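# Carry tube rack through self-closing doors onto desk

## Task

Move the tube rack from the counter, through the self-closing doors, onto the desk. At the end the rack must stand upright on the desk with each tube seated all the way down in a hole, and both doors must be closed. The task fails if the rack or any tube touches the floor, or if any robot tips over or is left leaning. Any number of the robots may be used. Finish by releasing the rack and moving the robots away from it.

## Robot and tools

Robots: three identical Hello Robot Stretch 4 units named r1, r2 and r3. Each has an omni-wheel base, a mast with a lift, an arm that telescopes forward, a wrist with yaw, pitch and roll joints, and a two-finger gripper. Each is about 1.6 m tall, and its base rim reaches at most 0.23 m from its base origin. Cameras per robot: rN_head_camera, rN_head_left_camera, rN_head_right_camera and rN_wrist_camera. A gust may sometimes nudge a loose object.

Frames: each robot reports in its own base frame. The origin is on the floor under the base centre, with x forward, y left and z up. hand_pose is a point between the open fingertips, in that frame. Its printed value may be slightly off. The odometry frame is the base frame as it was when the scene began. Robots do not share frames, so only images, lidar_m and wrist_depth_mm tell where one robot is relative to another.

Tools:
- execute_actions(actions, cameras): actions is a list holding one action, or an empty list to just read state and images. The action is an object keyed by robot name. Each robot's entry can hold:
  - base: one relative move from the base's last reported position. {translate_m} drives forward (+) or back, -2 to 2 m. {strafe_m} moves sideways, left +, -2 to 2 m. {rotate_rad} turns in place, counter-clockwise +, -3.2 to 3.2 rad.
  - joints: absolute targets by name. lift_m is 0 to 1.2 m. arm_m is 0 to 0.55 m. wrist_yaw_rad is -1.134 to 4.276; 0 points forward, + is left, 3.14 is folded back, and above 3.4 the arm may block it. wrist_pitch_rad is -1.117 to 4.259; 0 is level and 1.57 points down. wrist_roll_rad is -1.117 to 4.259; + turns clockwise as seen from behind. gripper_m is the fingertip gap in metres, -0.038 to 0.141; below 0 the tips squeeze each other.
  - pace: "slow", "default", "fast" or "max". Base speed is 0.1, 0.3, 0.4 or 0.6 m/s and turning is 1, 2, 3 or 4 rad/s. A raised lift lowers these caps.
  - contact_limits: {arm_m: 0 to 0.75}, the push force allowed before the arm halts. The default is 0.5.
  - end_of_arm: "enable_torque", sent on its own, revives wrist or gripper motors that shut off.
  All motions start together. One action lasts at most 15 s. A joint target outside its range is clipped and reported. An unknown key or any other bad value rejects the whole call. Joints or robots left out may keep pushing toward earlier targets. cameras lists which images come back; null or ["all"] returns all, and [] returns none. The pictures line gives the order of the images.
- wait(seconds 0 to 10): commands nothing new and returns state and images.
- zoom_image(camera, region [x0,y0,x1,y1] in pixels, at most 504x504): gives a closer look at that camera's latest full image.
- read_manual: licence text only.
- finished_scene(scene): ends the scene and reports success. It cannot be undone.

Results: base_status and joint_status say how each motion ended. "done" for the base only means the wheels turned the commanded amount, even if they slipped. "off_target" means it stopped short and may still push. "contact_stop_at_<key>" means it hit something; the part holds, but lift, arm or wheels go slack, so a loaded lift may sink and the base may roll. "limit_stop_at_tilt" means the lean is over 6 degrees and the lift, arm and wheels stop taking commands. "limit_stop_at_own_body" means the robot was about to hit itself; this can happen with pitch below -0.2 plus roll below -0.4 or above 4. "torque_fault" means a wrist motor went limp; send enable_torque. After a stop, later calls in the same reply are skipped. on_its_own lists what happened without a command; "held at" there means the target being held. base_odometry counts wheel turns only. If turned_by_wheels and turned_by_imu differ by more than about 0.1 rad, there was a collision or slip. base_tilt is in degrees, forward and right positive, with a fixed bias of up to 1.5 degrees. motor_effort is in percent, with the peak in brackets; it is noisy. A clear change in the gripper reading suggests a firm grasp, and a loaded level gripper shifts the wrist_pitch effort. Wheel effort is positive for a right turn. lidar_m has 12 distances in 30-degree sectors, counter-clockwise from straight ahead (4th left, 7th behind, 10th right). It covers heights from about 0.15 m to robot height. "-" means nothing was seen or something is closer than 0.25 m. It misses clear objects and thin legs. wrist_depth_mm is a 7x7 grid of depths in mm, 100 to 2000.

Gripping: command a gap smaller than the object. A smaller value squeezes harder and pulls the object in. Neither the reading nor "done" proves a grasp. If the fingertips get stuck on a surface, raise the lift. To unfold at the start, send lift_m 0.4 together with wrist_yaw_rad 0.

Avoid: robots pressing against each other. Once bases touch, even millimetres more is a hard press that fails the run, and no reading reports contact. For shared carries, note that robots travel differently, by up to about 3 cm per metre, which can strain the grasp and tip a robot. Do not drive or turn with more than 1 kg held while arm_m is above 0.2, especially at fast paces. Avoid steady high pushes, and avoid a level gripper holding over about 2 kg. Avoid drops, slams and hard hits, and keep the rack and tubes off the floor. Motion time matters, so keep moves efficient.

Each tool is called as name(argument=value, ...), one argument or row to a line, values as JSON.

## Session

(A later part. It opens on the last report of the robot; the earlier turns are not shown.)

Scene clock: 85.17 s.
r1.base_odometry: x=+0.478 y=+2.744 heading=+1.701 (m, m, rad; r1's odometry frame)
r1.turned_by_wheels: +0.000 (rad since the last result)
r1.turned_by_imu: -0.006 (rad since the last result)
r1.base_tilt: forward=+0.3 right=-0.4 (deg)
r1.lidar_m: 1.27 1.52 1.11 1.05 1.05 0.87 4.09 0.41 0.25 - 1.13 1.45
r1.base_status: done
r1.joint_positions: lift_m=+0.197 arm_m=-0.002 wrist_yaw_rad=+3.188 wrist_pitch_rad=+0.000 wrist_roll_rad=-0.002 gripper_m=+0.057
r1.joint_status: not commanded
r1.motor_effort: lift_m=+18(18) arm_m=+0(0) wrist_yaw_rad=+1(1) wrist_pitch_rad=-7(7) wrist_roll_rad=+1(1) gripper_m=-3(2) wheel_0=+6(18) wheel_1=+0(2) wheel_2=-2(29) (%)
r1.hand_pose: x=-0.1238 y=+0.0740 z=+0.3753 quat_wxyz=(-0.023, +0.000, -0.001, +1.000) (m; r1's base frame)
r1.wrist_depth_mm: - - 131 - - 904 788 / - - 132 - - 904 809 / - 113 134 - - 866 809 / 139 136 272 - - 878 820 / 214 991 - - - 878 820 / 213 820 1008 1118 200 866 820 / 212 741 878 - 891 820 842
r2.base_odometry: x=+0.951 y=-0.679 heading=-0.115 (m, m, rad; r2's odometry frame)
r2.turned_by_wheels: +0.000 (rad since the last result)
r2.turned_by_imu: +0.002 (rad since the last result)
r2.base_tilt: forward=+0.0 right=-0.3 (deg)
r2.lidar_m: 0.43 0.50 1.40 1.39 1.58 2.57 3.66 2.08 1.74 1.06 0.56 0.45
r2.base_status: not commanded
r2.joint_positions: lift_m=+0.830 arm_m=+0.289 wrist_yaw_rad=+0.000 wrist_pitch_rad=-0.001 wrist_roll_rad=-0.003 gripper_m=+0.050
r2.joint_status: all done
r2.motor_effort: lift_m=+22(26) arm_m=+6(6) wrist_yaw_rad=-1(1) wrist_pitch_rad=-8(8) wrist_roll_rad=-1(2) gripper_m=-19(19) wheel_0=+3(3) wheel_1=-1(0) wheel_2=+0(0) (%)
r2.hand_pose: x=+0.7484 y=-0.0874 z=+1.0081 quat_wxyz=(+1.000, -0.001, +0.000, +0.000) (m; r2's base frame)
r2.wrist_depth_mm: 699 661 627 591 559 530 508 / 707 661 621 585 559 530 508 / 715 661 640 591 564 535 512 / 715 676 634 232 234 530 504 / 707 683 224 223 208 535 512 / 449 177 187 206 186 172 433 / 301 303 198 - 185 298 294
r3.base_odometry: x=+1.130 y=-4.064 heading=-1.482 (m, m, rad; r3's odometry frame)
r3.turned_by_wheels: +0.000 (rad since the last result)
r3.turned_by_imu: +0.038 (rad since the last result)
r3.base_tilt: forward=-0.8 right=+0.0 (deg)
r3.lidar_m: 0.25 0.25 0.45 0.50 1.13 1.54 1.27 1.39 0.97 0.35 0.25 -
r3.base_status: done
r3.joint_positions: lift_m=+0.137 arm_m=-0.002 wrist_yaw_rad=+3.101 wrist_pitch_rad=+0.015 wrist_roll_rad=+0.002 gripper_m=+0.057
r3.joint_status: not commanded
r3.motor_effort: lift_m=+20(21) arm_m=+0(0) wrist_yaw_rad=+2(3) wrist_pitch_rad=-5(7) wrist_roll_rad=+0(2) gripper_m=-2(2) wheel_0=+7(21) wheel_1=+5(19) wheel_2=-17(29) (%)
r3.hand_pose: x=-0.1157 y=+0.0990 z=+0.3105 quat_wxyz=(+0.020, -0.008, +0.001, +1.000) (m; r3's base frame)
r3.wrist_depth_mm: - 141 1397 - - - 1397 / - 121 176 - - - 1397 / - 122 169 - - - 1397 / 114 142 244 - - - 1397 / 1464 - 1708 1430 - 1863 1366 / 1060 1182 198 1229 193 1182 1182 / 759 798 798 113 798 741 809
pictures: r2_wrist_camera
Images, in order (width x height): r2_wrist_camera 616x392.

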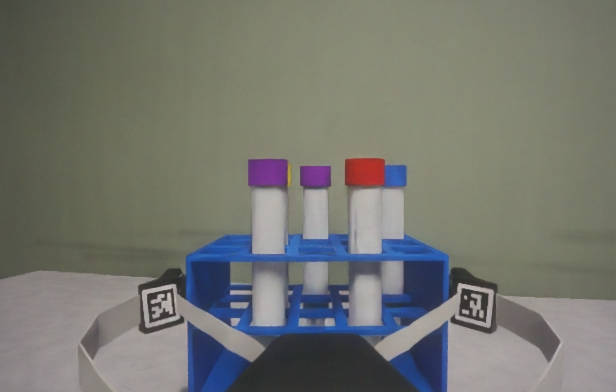

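execute_actions(
  actions=[
    {"r1":{"base":{"strafe_m":-0.17},"pace":"default"},"r2":{"base":{"rotate_rad":-0.28},"joints":{"arm_m":0.005},"pace":"default"},"r3":{"base":{"strafe_m":0.09},"pace":"default"}},
  ],
  cameras=["r1_head_right_camera"],
)

Scene clock: 111.43 s.
r1.base_odometry: x=+0.646 y=+2.766 heading=+1.701 (m, m, rad; r1's odometry frame)
r1.turned_by_wheels: +0.000 (rad since the last result)
r1.turned_by_imu: -0.001 (rad since the last result)
r1.base_tilt: forward=+0.4 right=-0.3 (deg)
r1.lidar_m: 1.27 1.33 1.28 1.22 1.06 0.95 4.17 0.28 0.25 - 0.25 1.20
r1.base_status: done
r1.joint_positions: lift_m=+0.197 arm_m=-0.002 wrist_yaw_rad=+3.188 wrist_pitch_rad=+0.000 wrist_roll_rad=-0.002 gripper_m=+0.057
r1.joint_status: not commanded
r1.motor_effort: lift_m=+18(18) arm_m=+1(0) wrist_yaw_rad=+1(0) wrist_pitch_rad=-6(8) wrist_roll_rad=-3(1) gripper_m=-3(3) wheel_0=+3(20) wheel_1=-4(14) wheel_2=+1(3) (%)
r1.hand_pose: x=-0.1238 y=+0.0740 z=+0.3753 quat_wxyz=(-0.023, +0.000, -0.001, +1.000) (m; r1's base frame)
r1.wrist_depth_mm: - - 131 - - - 866 / - - 132 - - - 831 / - 113 134 - - - 831 / 139 137 273 - - - 842 / 213 569 1661 - - - 831 / 213 530 809 1138 200 1229 831 / 212 492 820 - 904 842 831
r2.base_odometry: x=+0.952 y=-0.679 heading=-0.395 (m, m, rad; r2's odometry frame)
r2.turned_by_wheels: -0.280 (rad since the last result)
r2.turned_by_imu: -0.277 (rad since the last result)
r2.base_tilt: forward=+0.1 right=-0.3 (deg)
r2.lidar_m: 0.39 0.45 0.59 1.38 1.44 1.84 3.68 2.42 1.84 1.72 0.72 0.49
r2.base_status: done
r2.joint_positions: lift_m=+0.830 arm_m=+0.006 wrist_yaw_rad=+0.000 wrist_pitch_rad=+0.000 wrist_roll_rad=-0.003 gripper_m=+0.050
r2.joint_status: all done
r2.motor_effort: lift_m=+22(22) arm_m=-5(6) wrist_yaw_rad=-1(4) wrist_pitch_rad=-8(9) wrist_roll_rad=+0(1) gripper_m=-21(18) wheel_0=+2(3) wheel_1=-1(7) wheel_2=+1(8) (%)
r2.hand_pose: x=+0.4654 y=-0.0874 z=+1.0080 quat_wxyz=(+1.000, -0.001, +0.000, +0.000) (m; r2's base frame)
r2.wrist_depth_mm: 831 842 854 878 891 866 917 / 831 854 854 878 878 878 891 / 842 842 866 866 891 891 904 / 854 854 866 233 235 904 917 / 842 866 225 222 208 820 820 / 455 176 187 205 185 172 442 / 307 307 198 - 185 303 300
r3.base_odometry: x=+1.219 y=-4.055 heading=-1.482 (m, m, rad; r3's odometry frame)
r3.turned_by_wheels: +0.000 (rad since the last result)
r3.turned_by_imu: +0.000 (rad since the last result)
r3.base_tilt: forward=-0.7 right=+0.0 (deg)
r3.lidar_m: - 0.25 0.37 0.39 1.05 1.47 1.25 1.37 1.13 0.45 0.25 0.25
r3.base_status: done
r3.joint_positions: lift_m=+0.137 arm_m=-0.002 wrist_yaw_rad=+3.101 wrist_pitch_rad=+0.015 wrist_roll_rad=+0.002 gripper_m=+0.057
r3.joint_status: not commanded
r3.motor_effort: lift_m=+20(20) arm_m=+0(0) wrist_yaw_rad=+1(2) wrist_pitch_rad=-6(6) wrist_roll_rad=-3(2) gripper_m=-5(4) wheel_0=+6(7) wheel_1=+4(10) wheel_2=-15(15) (%)
r3.hand_pose: x=-0.1157 y=+0.0990 z=+0.3105 quat_wxyz=(+0.020, -0.008, +0.001, +1.000) (m; r3's base frame)
r3.wrist_depth_mm: - 141 - - - 1808 1308 / - 121 176 - - 1863 1281 / - 122 169 - - 1863 1281 / 114 141 244 - - 1863 1281 / 1618 1708 1366 - - 1756 1281 / 1078 1182 198 1205 195 1205 1160 / 768 809 809 112 809 750 809
pictures: r1_head_right_camera
Images, in order (width x height): r1_head_right_camera 420x672.

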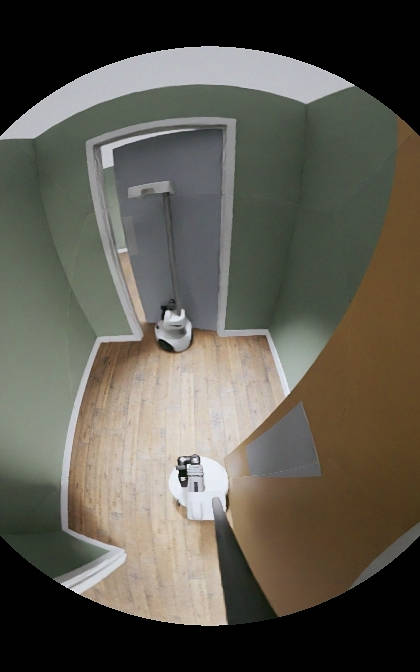

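execute_actions(
  actions=[
    {"r1":{"base":{"translate_m":0.32},"pace":"slow"},"r2":{"base":{"translate_m":-2.0},"pace":"fast"},"r3":{"base":{"translate_m":0.8},"pace":"default"}},
  ],
  cameras=["r1_head_right_camera","r3_head_right_camera"],
)

Scene clock: 121.70 s.
r1.base_odometry: x=+0.605 y=+3.083 heading=+1.702 (m, m, rad; r1's odometry frame)
r1.turned_by_wheels: +0.000 (rad since the last result)
r1.turned_by_imu: -0.005 (rad since the last result)
r1.base_tilt: forward=+0.2 right=-0.2 (deg)
r1.lidar_m: 1.19 1.35 1.30 1.21 1.28 1.22 0.86 0.25 0.29 0.83 0.86 1.19
r1.base_status: done
r1.joint_positions: lift_m=+0.197 arm_m=-0.002 wrist_yaw_rad=+3.188 wrist_pitch_rad=+0.000 wrist_roll_rad=-0.002 gripper_m=+0.057
r1.joint_status: not commanded
r1.motor_effort: lift_m=+18(18) arm_m=+0(0) wrist_yaw_rad=+1(1) wrist_pitch_rad=-8(6) wrist_roll_rad=-2(1) gripper_m=-2(2) wheel_0=+5(12) wheel_1=+1(0) wheel_2=-3(11) (%)
r1.hand_pose: x=-0.1238 y=+0.0740 z=+0.3753 quat_wxyz=(-0.023, +0.000, -0.001, +1.000) (m; r1's base frame)
r1.wrist_depth_mm: - - 131 - - - 1098 / - - 132 - - - 1118 / - 113 134 - - - 1118 / 139 136 273 - - - 1118 / 214 504 820 - - 1708 1118 / 213 466 732 1138 200 1138 1118 / 212 433 820 - 904 842 878
r2.base_odometry: x=-0.895 y=+0.090 heading=-0.395 (m, m, rad; r2's odometry frame)
r2.turned_by_wheels: +0.000 (rad since the last result)
r2.turned_by_imu: +0.004 (rad since the last result)
r2.base_tilt: forward=+0.0 right=-0.3 (deg)
r2.lidar_m: 0.40 1.93 1.33 1.23 1.26 1.62 1.63 1.64 2.03 1.19 1.08 0.49
r2.base_status: done
r2.joint_positions: lift_m=+0.830 arm_m=+0.006 wrist_yaw_rad=+0.000 wrist_pitch_rad=+0.000 wrist_roll_rad=-0.003 gripper_m=+0.050
r2.joint_status: not commanded
r2.motor_effort: lift_m=+21(22) arm_m=-5(6) wrist_yaw_rad=-1(1) wrist_pitch_rad=-8(9) wrist_roll_rad=+1(0) gripper_m=-21(20) wheel_0=+1(6) wheel_1=+1(5) wheel_2=-1(10) (%)
r2.hand_pose: x=+0.4653 y=-0.0874 z=+1.0081 quat_wxyz=(+1.000, -0.001, +0.000, +0.000) (m; r2's base frame)
r2.wrist_depth_mm: - - - - - - - / - - - - - - - / - - - - - - - / - - - 232 234 - - / - - 224 223 208 - - / - 176 187 206 185 172 - / 1808 - 198 - 185 - -
r3.base_odometry: x=+1.290 y=-4.852 heading=-1.482 (m, m, rad; r3's odometry frame)
r3.turned_by_wheels: +0.000 (rad since the last result)
r3.turned_by_imu: +0.000 (rad since the last result)
r3.base_tilt: forward=-0.8 right=+0.1 (deg)
r3.lidar_m: 1.02 1.08 2.08 2.03 0.93 0.76 1.75 0.48 0.25 0.25 0.26 0.25
r3.base_status: done
r3.joint_positions: lift_m=+0.137 arm_m=-0.002 wrist_yaw_rad=+3.101 wrist_pitch_rad=+0.015 wrist_roll_rad=+0.002 gripper_m=+0.057
r3.joint_status: not commanded
r3.motor_effort: lift_m=+20(20) arm_m=+0(0) wrist_yaw_rad=+2(3) wrist_pitch_rad=-7(5) wrist_roll_rad=-2(2) gripper_m=-3(6) wheel_0=+5(16) wheel_1=-2(12) wheel_2=-1(30) (%)
r3.hand_pose: x=-0.1157 y=+0.0990 z=+0.3105 quat_wxyz=(+0.020, -0.008, +0.001, +1.000) (m; r3's base frame)
r3.wrist_depth_mm: - 141 - - - 778 778 / - 121 175 - - 778 778 / - 122 170 - - 778 788 / 114 142 243 - - 768 778 / 723 - 1921 - - 768 768 / 788 1205 198 1205 194 788 788 / 741 788 809 112 809 750 759
pictures: r1_head_right_camera, r3_head_right_camera
Images, in order (width x height): r1_head_right_camera 420x672, r3_head_right_camera 420x672.

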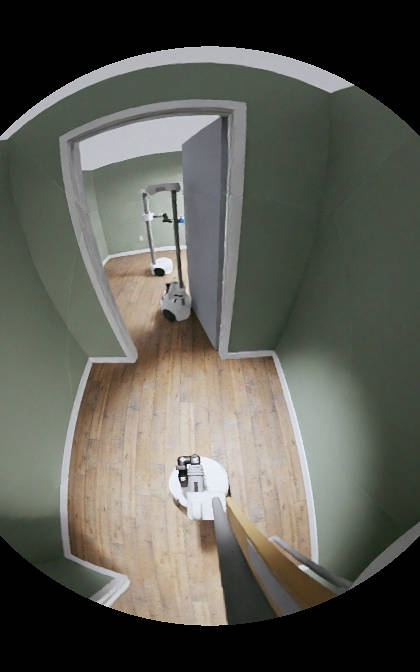

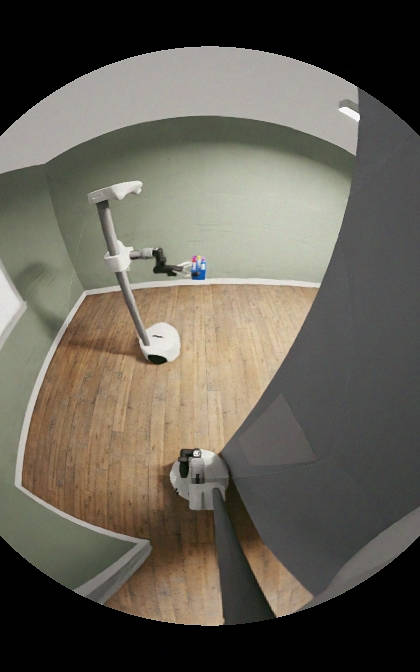

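execute_actions(
  actions=[
    {"r1":{"base":{"strafe_m":-0.05},"pace":"slow"},"r2":{"base":{"translate_m":-0.2},"pace":"fast"},"r3":{"base":{"strafe_m":-0.19},"pace":"default"}},
  ],
  cameras=[],
)

execute_actions(
  actions=[
    {"r2":{"base":{"rotate_rad":-1.215},"pace":"default"},"r3":{"base":{"translate_m":0.33},"pace":"default"}},
  ],
  cameras=["r2_head_camera","r3_head_right_camera","r1_head_right_camera"],
)

Scene clock: 132.33 s.
r1.base_odometry: x=+0.654 y=+3.090 heading=+1.702 (m, m, rad; r1's odometry frame)
r1.turned_by_wheels: +0.000 (rad since the last result)
r1.turned_by_imu: -0.003 (rad since the last result)
r1.base_tilt: forward=+0.3 right=-0.4 (deg)
r1.lidar_m: 1.17 1.37 1.35 1.28 1.32 1.25 0.72 0.25 0.30 0.78 0.82 1.11
r1.base_status: done
r1.joint_positions: lift_m=+0.197 arm_m=-0.002 wrist_yaw_rad=+3.188 wrist_pitch_rad=+0.000 wrist_roll_rad=-0.002 gripper_m=+0.057
r1.joint_status: not commanded
r1.motor_effort: lift_m=+18(18) arm_m=+0(0) wrist_yaw_rad=+1(1) wrist_pitch_rad=-6(6) wrist_roll_rad=+1(0) gripper_m=-3(4) wheel_0=+5(9) wheel_1=-9(12) wheel_2=+6(6) (%)
r1.hand_pose: x=-0.1238 y=+0.0740 z=+0.3753 quat_wxyz=(-0.023, +0.000, -0.001, +1.000) (m; r1's base frame)
r1.wrist_depth_mm: - - 132 - - - 1098 / - - 132 - - - 1098 / - 113 134 - - - 1138 / 139 136 273 - - - 1138 / 213 480 732 - - 1921 1160 / 213 449 668 1118 200 1182 1138 / 212 421 741 - 891 831 878
r2.base_odometry: x=-1.079 y=+0.167 heading=-0.395 (m, m, rad; r2's odometry frame)
r2.turned_by_wheels: +0.000 (rad since the last result)
r2.turned_by_imu: +0.002 (rad since the last result)
r2.base_tilt: forward=+0.0 right=-0.2 (deg)
r2.lidar_m: 0.42 1.90 1.30 1.21 1.22 1.56 1.40 1.45 1.91 1.89 1.27 0.48
r2.base_status: done
r2.joint_positions: lift_m=+0.830 arm_m=+0.006 wrist_yaw_rad=+0.000 wrist_pitch_rad=+0.000 wrist_roll_rad=-0.003 gripper_m=+0.050
r2.joint_status: not commanded
r2.motor_effort: lift_m=+21(22) arm_m=-5(5) wrist_yaw_rad=-1(1) wrist_pitch_rad=-9(9) wrist_roll_rad=-1(2) gripper_m=-23(21) wheel_0=-1(8) wheel_1=+2(5) wheel_2=-2(11) (%)
r2.hand_pose: x=+0.4653 y=-0.0874 z=+1.0081 quat_wxyz=(+1.000, -0.001, +0.000, +0.000) (m; r2's base frame)
r2.wrist_depth_mm: - - - - - - - / - - - - - - - / - - - - - - - / - - - 234 234 - - / - - 224 223 208 - - / - 177 187 205 186 172 - / 1863 - 198 - 186 - -
r3.base_odometry: x=+1.101 y=-4.869 heading=-1.482 (m, m, rad; r3's odometry frame)
r3.turned_by_wheels: +0.000 (rad since the last result)
r3.turned_by_imu: +0.001 (rad since the last result)
r3.base_tilt: forward=-0.7 right=+0.0 (deg)
r3.lidar_m: 1.16 1.12 2.28 2.21 0.90 0.90 1.75 0.31 0.25 - 0.25 0.25
r3.base_status: done
r3.joint_positions: lift_m=+0.137 arm_m=-0.002 wrist_yaw_rad=+3.101 wrist_pitch_rad=+0.015 wrist_roll_rad=+0.002 gripper_m=+0.057
r3.joint_status: not commanded
r3.motor_effort: lift_m=+20(20) arm_m=-1(0) wrist_yaw_rad=-1(1) wrist_pitch_rad=-6(5) wrist_roll_rad=-3(2) gripper_m=+0(4) wheel_0=+1(18) wheel_1=-3(15) wheel_2=+1(1) (%)
r3.hand_pose: x=-0.1157 y=+0.0990 z=+0.3105 quat_wxyz=(+0.020, -0.008, +0.001, +1.000) (m; r3's base frame)
r3.wrist_depth_mm: - 141 - - - - 778 / - 121 175 - - - 778 / - 123 170 - - - 788 / 114 141 243 - - - 778 / 452 741 - - - - 788 / 466 732 198 1182 195 1182 778 / 462 621 798 113 809 750 778
pictures: none
No camera images: the call's "cameras" was empty. Leave "cameras" out to get every camera's image.

Scene clock: 134.90 s.
r1.base_odometry: x=+0.654 y=+3.090 heading=+1.702 (m, m, rad; r1's odometry frame)
r1.turned_by_wheels: +0.000 (rad since the last result)
r1.turned_by_imu: -0.001 (rad since the last result)
r1.base_tilt: forward=+0.3 right=-0.3 (deg)
r1.lidar_m: 1.18 1.36 1.33 1.27 1.33 1.23 0.71 0.25 0.30 0.79 0.82 1.11
r1.base_status: not commanded
r1.joint_positions: lift_m=+0.197 arm_m=-0.002 wrist_yaw_rad=+3.188 wrist_pitch_rad=+0.000 wrist_roll_rad=-0.002 gripper_m=+0.057
r1.joint_status: not commanded
r1.motor_effort: lift_m=+18(18) arm_m=+0(0) wrist_yaw_rad=+1(1) wrist_pitch_rad=-7(7) wrist_roll_rad=-1(2) gripper_m=-3(3) wheel_0=+5(5) wheel_1=-9(9) wheel_2=+5(5) (%)
r1.hand_pose: x=-0.1238 y=+0.0740 z=+0.3753 quat_wxyz=(-0.023, +0.000, -0.001, +1.000) (m; r1's base frame)
r1.wrist_depth_mm: - - 132 - - - 1118 / - - 132 - - - 1118 / - 113 134 - - - 1118 / 139 137 272 - - - 1138 / 214 488 732 - - 1983 1118 / 213 452 668 1118 200 1182 1138 / 213 421 741 - 904 854 891
r2.base_odometry: x=-1.079 y=+0.167 heading=-1.610 (m, m, rad; r2's odometry frame)
r2.turned_by_wheels: -1.215 (rad since the last result)
r2.turned_by_imu: -1.207 (rad since the last result)
r2.base_tilt: forward=+0.0 right=-0.3 (deg)
r2.lidar_m: 0.42 0.98 2.65 2.45 1.41 1.21 1.22 1.42 1.40 1.41 1.70 0.48
r2.base_status: done
r2.joint_positions: lift_m=+0.830 arm_m=+0.006 wrist_yaw_rad=+0.000 wrist_pitch_rad=+0.000 wrist_roll_rad=-0.003 gripper_m=+0.050
r2.joint_status: not commanded
r2.motor_effort: lift_m=+21(21) arm_m=-5(5) wrist_yaw_rad=-1(2) wrist_pitch_rad=-9(8) wrist_roll_rad=-1(2) gripper_m=-19(20) wheel_0=+0(6) wheel_1=-1(8) wheel_2=+2(7) (%)
r2.hand_pose: x=+0.4653 y=-0.0875 z=+1.0081 quat_wxyz=(+1.000, -0.001, +0.000, +0.000) (m; r2's base frame)
r2.wrist_depth_mm: 1008 1042 1863 - 1537 1464 1430 / 1025 1308 - - 1576 1499 1397 / 1008 1281 - - 1618 1499 1430 / 1060 1366 1808 232 233 1464 1397 / 1042 1336 224 223 208 1537 1397 / 1078 177 188 205 186 172 1430 / 1078 1308 198 - 185 1499 1397
r3.base_odometry: x=+1.131 y=-5.197 heading=-1.482 (m, m, rad; r3's odometry frame)
r3.turned_by_wheels: +0.000 (rad since the last result)
r3.turned_by_imu: +0.001 (rad since the last result)
r3.base_tilt: forward=-0.7 right=+0.0 (deg)
r3.lidar_m: 2.13 1.02 0.80 2.18 1.41 1.17 0.93 0.27 0.25 1.86 1.96 2.21
r3.base_status: done
r3.joint_positions: lift_m=+0.137 arm_m=-0.002 wrist_yaw_rad=+3.101 wrist_pitch_rad=+0.015 wrist_roll_rad=+0.002 gripper_m=+0.057
r3.joint_status: not commanded
r3.motor_effort: lift_m=+21(20) arm_m=+0(1) wrist_yaw_rad=+3(2) wrist_pitch_rad=-5(5) wrist_roll_rad=-2(1) gripper_m=-3(3) wheel_0=+2(9) wheel_1=-2(2) wheel_2=+0(10) (%)
r3.hand_pose: x=-0.1157 y=+0.0990 z=+0.3105 quat_wxyz=(+0.020, -0.008, +0.001, +1.000) (m; r3's base frame)
r3.wrist_depth_mm: - 141 - - - 1118 1118 / - 121 175 - - 1118 1098 / - 122 170 - - 1098 1138 / 116 141 243 - - 1078 1098 / 430 691 - - - 1118 1118 / 439 691 198 1205 193 1078 1098 / 436 585 809 112 820 750 820
pictures: r1_head_right_camera, r2_head_camera, r3_head_right_camera
Images, in order (width x height): r1_head_right_camera 420x672, r2_head_camera 420x560, r3_head_right_camera 420x672.

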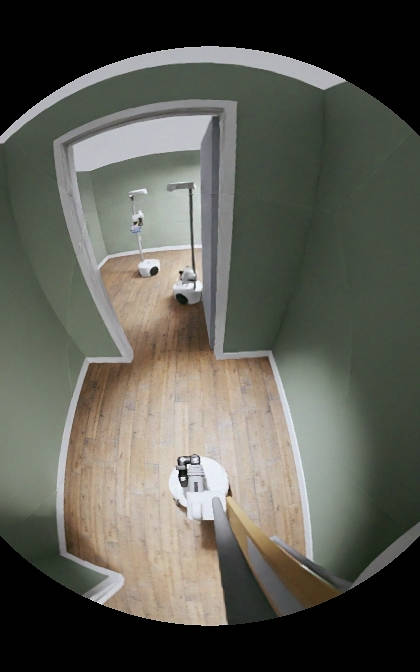

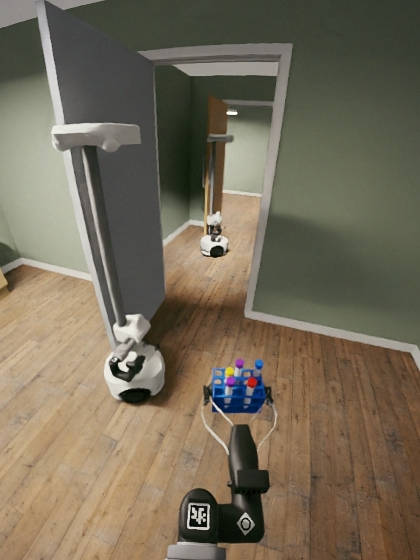

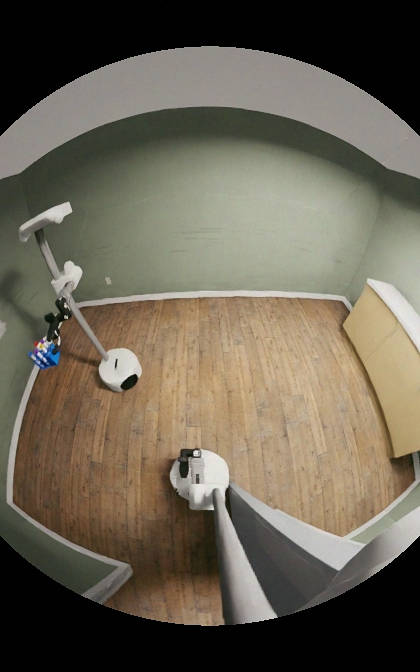

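execute_actions(
  actions=[
    {"r2":{"base":{"translate_m":0.4},"pace":"fast"},"r3":{"base":{"translate_m":0.07},"pace":"slow"}},
  ],
  cameras=[],
)

execute_actions(
  actions=[
    {"r3":{"base":{"strafe_m":-0.06},"pace":"slow"}},
  ],
  cameras=["r2_head_camera","r3_head_right_camera"],
)

Scene clock: 143.17 s.
r1.base_odometry: x=+0.654 y=+3.090 heading=+1.702 (m, m, rad; r1's odometry frame)
r1.turned_by_wheels: +0.000 (rad since the last result)
r1.turned_by_imu: -0.003 (rad since the last result)
r1.base_tilt: forward=+0.4 right=-0.3 (deg)
r1.lidar_m: 1.18 1.36 1.33 1.27 1.33 1.24 0.70 0.25 0.30 0.79 0.80 1.12
r1.base_status: not commanded
r1.joint_positions: lift_m=+0.197 arm_m=-0.002 wrist_yaw_rad=+3.188 wrist_pitch_rad=+0.000 wrist_roll_rad=-0.002 gripper_m=+0.057
r1.joint_status: not commanded
r1.motor_effort: lift_m=+18(18) arm_m=+0(0) wrist_yaw_rad=+1(0) wrist_pitch_rad=-6(7) wrist_roll_rad=-1(1) gripper_m=-3(5) wheel_0=+5(5) wheel_1=-9(9) wheel_2=+6(6) (%)
r1.hand_pose: x=-0.1238 y=+0.0740 z=+0.3753 quat_wxyz=(-0.023, +0.000, -0.001, +1.000) (m; r1's base frame)
r1.wrist_depth_mm: - - 131 - - - 1118 / - - 132 - - - 1098 / - 113 134 - - - 1138 / 139 136 272 - - - 1118 / 214 484 732 - - 1921 1138 / 213 452 668 1138 200 1182 1118 / 212 421 741 - 904 842 891
r2.base_odometry: x=-1.095 y=-0.233 heading=-1.610 (m, m, rad; r2's odometry frame)
r2.turned_by_wheels: +0.000 (rad since the last result)
r2.turned_by_imu: +0.001 (rad since the last result)
r2.base_tilt: forward=+0.0 right=-0.3 (deg)
r2.lidar_m: 0.39 0.60 0.63 2.52 1.85 1.60 1.59 1.80 1.52 1.51 1.76 0.46
r2.base_status: done
r2.joint_positions: lift_m=+0.830 arm_m=+0.006 wrist_yaw_rad=+0.000 wrist_pitch_rad=+0.000 wrist_roll_rad=-0.003 gripper_m=+0.050
r2.joint_status: not commanded
r2.motor_effort: lift_m=+21(21) arm_m=-5(5) wrist_yaw_rad=-2(1) wrist_pitch_rad=-8(9) wrist_roll_rad=-1(0) gripper_m=-20(20) wheel_0=+0(9) wheel_1=-1(6) wheel_2=+2(11) (%)
r2.hand_pose: x=+0.4654 y=-0.0874 z=+1.0081 quat_wxyz=(+1.000, -0.001, +0.000, +0.000) (m; r2's base frame)
r2.wrist_depth_mm: 878 1182 - - 1229 1160 1098 / 891 1160 - - 1229 1138 1098 / 866 1182 - - 1229 1160 1078 / 866 1182 - 232 236 1138 1118 / 854 1205 224 223 208 1160 1118 / 878 177 187 206 186 172 1118 / 809 1182 198 - 185 1138 1098
r3.base_odometry: x=+1.137 y=-5.267 heading=-1.482 (m, m, rad; r3's odometry frame)
r3.turned_by_wheels: +0.000 (rad since the last result)
r3.turned_by_imu: +0.001 (rad since the last result)
r3.base_tilt: forward=-0.7 right=+0.0 (deg)
r3.lidar_m: 2.08 0.65 0.61 0.53 1.52 1.23 0.85 0.25 0.26 1.85 1.95 2.16
r3.base_status: done
r3.joint_positions: lift_m=+0.137 arm_m=-0.002 wrist_yaw_rad=+3.101 wrist_pitch_rad=+0.015 wrist_roll_rad=+0.002 gripper_m=+0.057
r3.joint_status: not commanded
r3.motor_effort: lift_m=+20(21) arm_m=+1(0) wrist_yaw_rad=+1(2) wrist_pitch_rad=-5(5) wrist_roll_rad=+0(2) gripper_m=-3(5) wheel_0=+3(9) wheel_1=-4(5) wheel_2=+0(6) (%)
r3.hand_pose: x=-0.1157 y=+0.0990 z=+0.3105 quat_wxyz=(+0.020, -0.008, +0.001, +1.000) (m; r3's base frame)
r3.wrist_depth_mm: - 141 - - - 1182 1160 / - 121 176 - - 1182 1182 / - 123 169 - - 1182 1160 / 116 141 243 - - 1205 1205 / 330 574 - - - 1182 1160 / 336 580 199 1229 193 1160 1182 / 336 466 809 112 798 750 820
pictures: none
No camera images: the call's "cameras" was empty. Leave "cameras" out to get every camera's image.

Scene clock: 144.90 s.
r1.base_odometry: x=+0.654 y=+3.090 heading=+1.702 (m, m, rad; r1's odometry frame)
r1.turned_by_wheels: +0.000 (rad since the last result)
r1.turned_by_imu: -0.001 (rad since the last result)
r1.base_tilt: forward=+0.4 right=-0.3 (deg)
r1.lidar_m: 1.18 1.36 1.33 1.27 1.33 1.22 0.71 0.25 0.30 0.77 0.81 1.12
r1.base_status: not commanded
r1.joint_positions: lift_m=+0.197 arm_m=-0.002 wrist_yaw_rad=+3.188 wrist_pitch_rad=+0.000 wrist_roll_rad=-0.002 gripper_m=+0.057
r1.joint_status: not commanded
r1.motor_effort: lift_m=+18(18) arm_m=+0(0) wrist_yaw_rad=+1(0) wrist_pitch_rad=-8(7) wrist_roll_rad=+1(1) gripper_m=-3(3) wheel_0=+5(5) wheel_1=-9(9) wheel_2=+5(5) (%)
r1.hand_pose: x=-0.1238 y=+0.0740 z=+0.3753 quat_wxyz=(-0.023, +0.000, -0.001, +1.000) (m; r1's base frame)
r1.wrist_depth_mm: - - 131 - - - 1098 / - - 132 - - - 1118 / - 113 134 - - - 1118 / 139 136 273 - - - 1118 / 214 484 741 - - 1983 1138 / 213 449 668 1138 201 1182 1118 / 213 421 741 - 904 842 878
r2.base_odometry: x=-1.095 y=-0.233 heading=-1.610 (m, m, rad; r2's odometry frame)
r2.turned_by_wheels: +0.000 (rad since the last result)
r2.turned_by_imu: +0.000 (rad since the last result)
r2.base_tilt: forward=+0.0 right=-0.3 (deg)
r2.lidar_m: 0.40 0.65 0.68 2.56 1.88 1.59 1.59 1.79 1.51 1.51 1.77 0.49
r2.base_status: not commanded
r2.joint_positions: lift_m=+0.830 arm_m=+0.006 wrist_yaw_rad=+0.000 wrist_pitch_rad=+0.000 wrist_roll_rad=-0.003 gripper_m=+0.050
r2.joint_status: not commanded
r2.motor_effort: lift_m=+21(21) arm_m=-5(5) wrist_yaw_rad=-1(1) wrist_pitch_rad=-8(8) wrist_roll_rad=-1(0) gripper_m=-24(20) wheel_0=+0(0) wheel_1=-1(1) wheel_2=+2(2) (%)
r2.hand_pose: x=+0.4654 y=-0.0874 z=+1.0081 quat_wxyz=(+1.000, -0.001, +0.000, +0.000) (m; r2's base frame)
r2.wrist_depth_mm: 917 1205 - - 1229 1138 1118 / 917 1205 - - 1229 1160 1078 / 904 1205 - - 1182 1182 1078 / 917 1182 - 232 233 1160 1098 / 931 1205 224 222 208 1138 1118 / 917 177 187 205 185 172 1078 / 878 1205 198 - 185 1138 1078
r3.base_odometry: x=+1.077 y=-5.273 heading=-1.481 (m, m, rad; r3's odometry frame)
r3.turned_by_wheels: +0.001 (rad since the last result)
r3.turned_by_imu: +0.001 (rad since the last result)
r3.base_tilt: forward=-0.8 right=+0.0 (deg)
r3.lidar_m: 2.06 0.76 0.65 0.60 1.51 1.25 0.65 0.25 0.31 1.80 1.88 2.15
r3.base_status: done
r3.joint_positions: lift_m=+0.137 arm_m=-0.002 wrist_yaw_rad=+3.101 wrist_pitch_rad=+0.015 wrist_roll_rad=+0.002 gripper_m=+0.057
r3.joint_status: not commanded
r3.motor_effort: lift_m=+20(20) arm_m=+0(0) wrist_yaw_rad=+2(2) wrist_pitch_rad=-7(5) wrist_roll_rad=-1(0) gripper_m=-2(1) wheel_0=+3(7) wheel_1=-6(13) wheel_2=+11(26) (%)
r3.hand_pose: x=-0.1157 y=+0.0990 z=+0.3105 quat_wxyz=(+0.020, -0.008, +0.001, +1.000) (m; r3's base frame)
r3.wrist_depth_mm: - 141 - - - 1160 1182 / - 121 176 - - 1182 1182 / - 122 170 - - 1182 1182 / 116 141 244 - - 1205 1182 / 338 539 1078 - - 1205 1205 / 347 539 198 1205 193 1160 1182 / 343 459 809 112 820 741 820
pictures: r2_head_camera, r3_head_right_camera
Images, in order (width x height): r2_head_camera 420x560, r3_head_right_camera 420x672.

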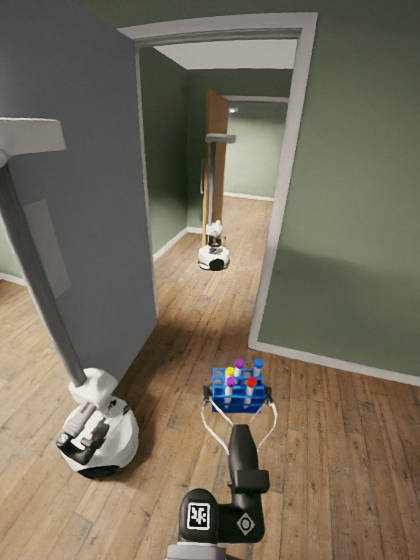

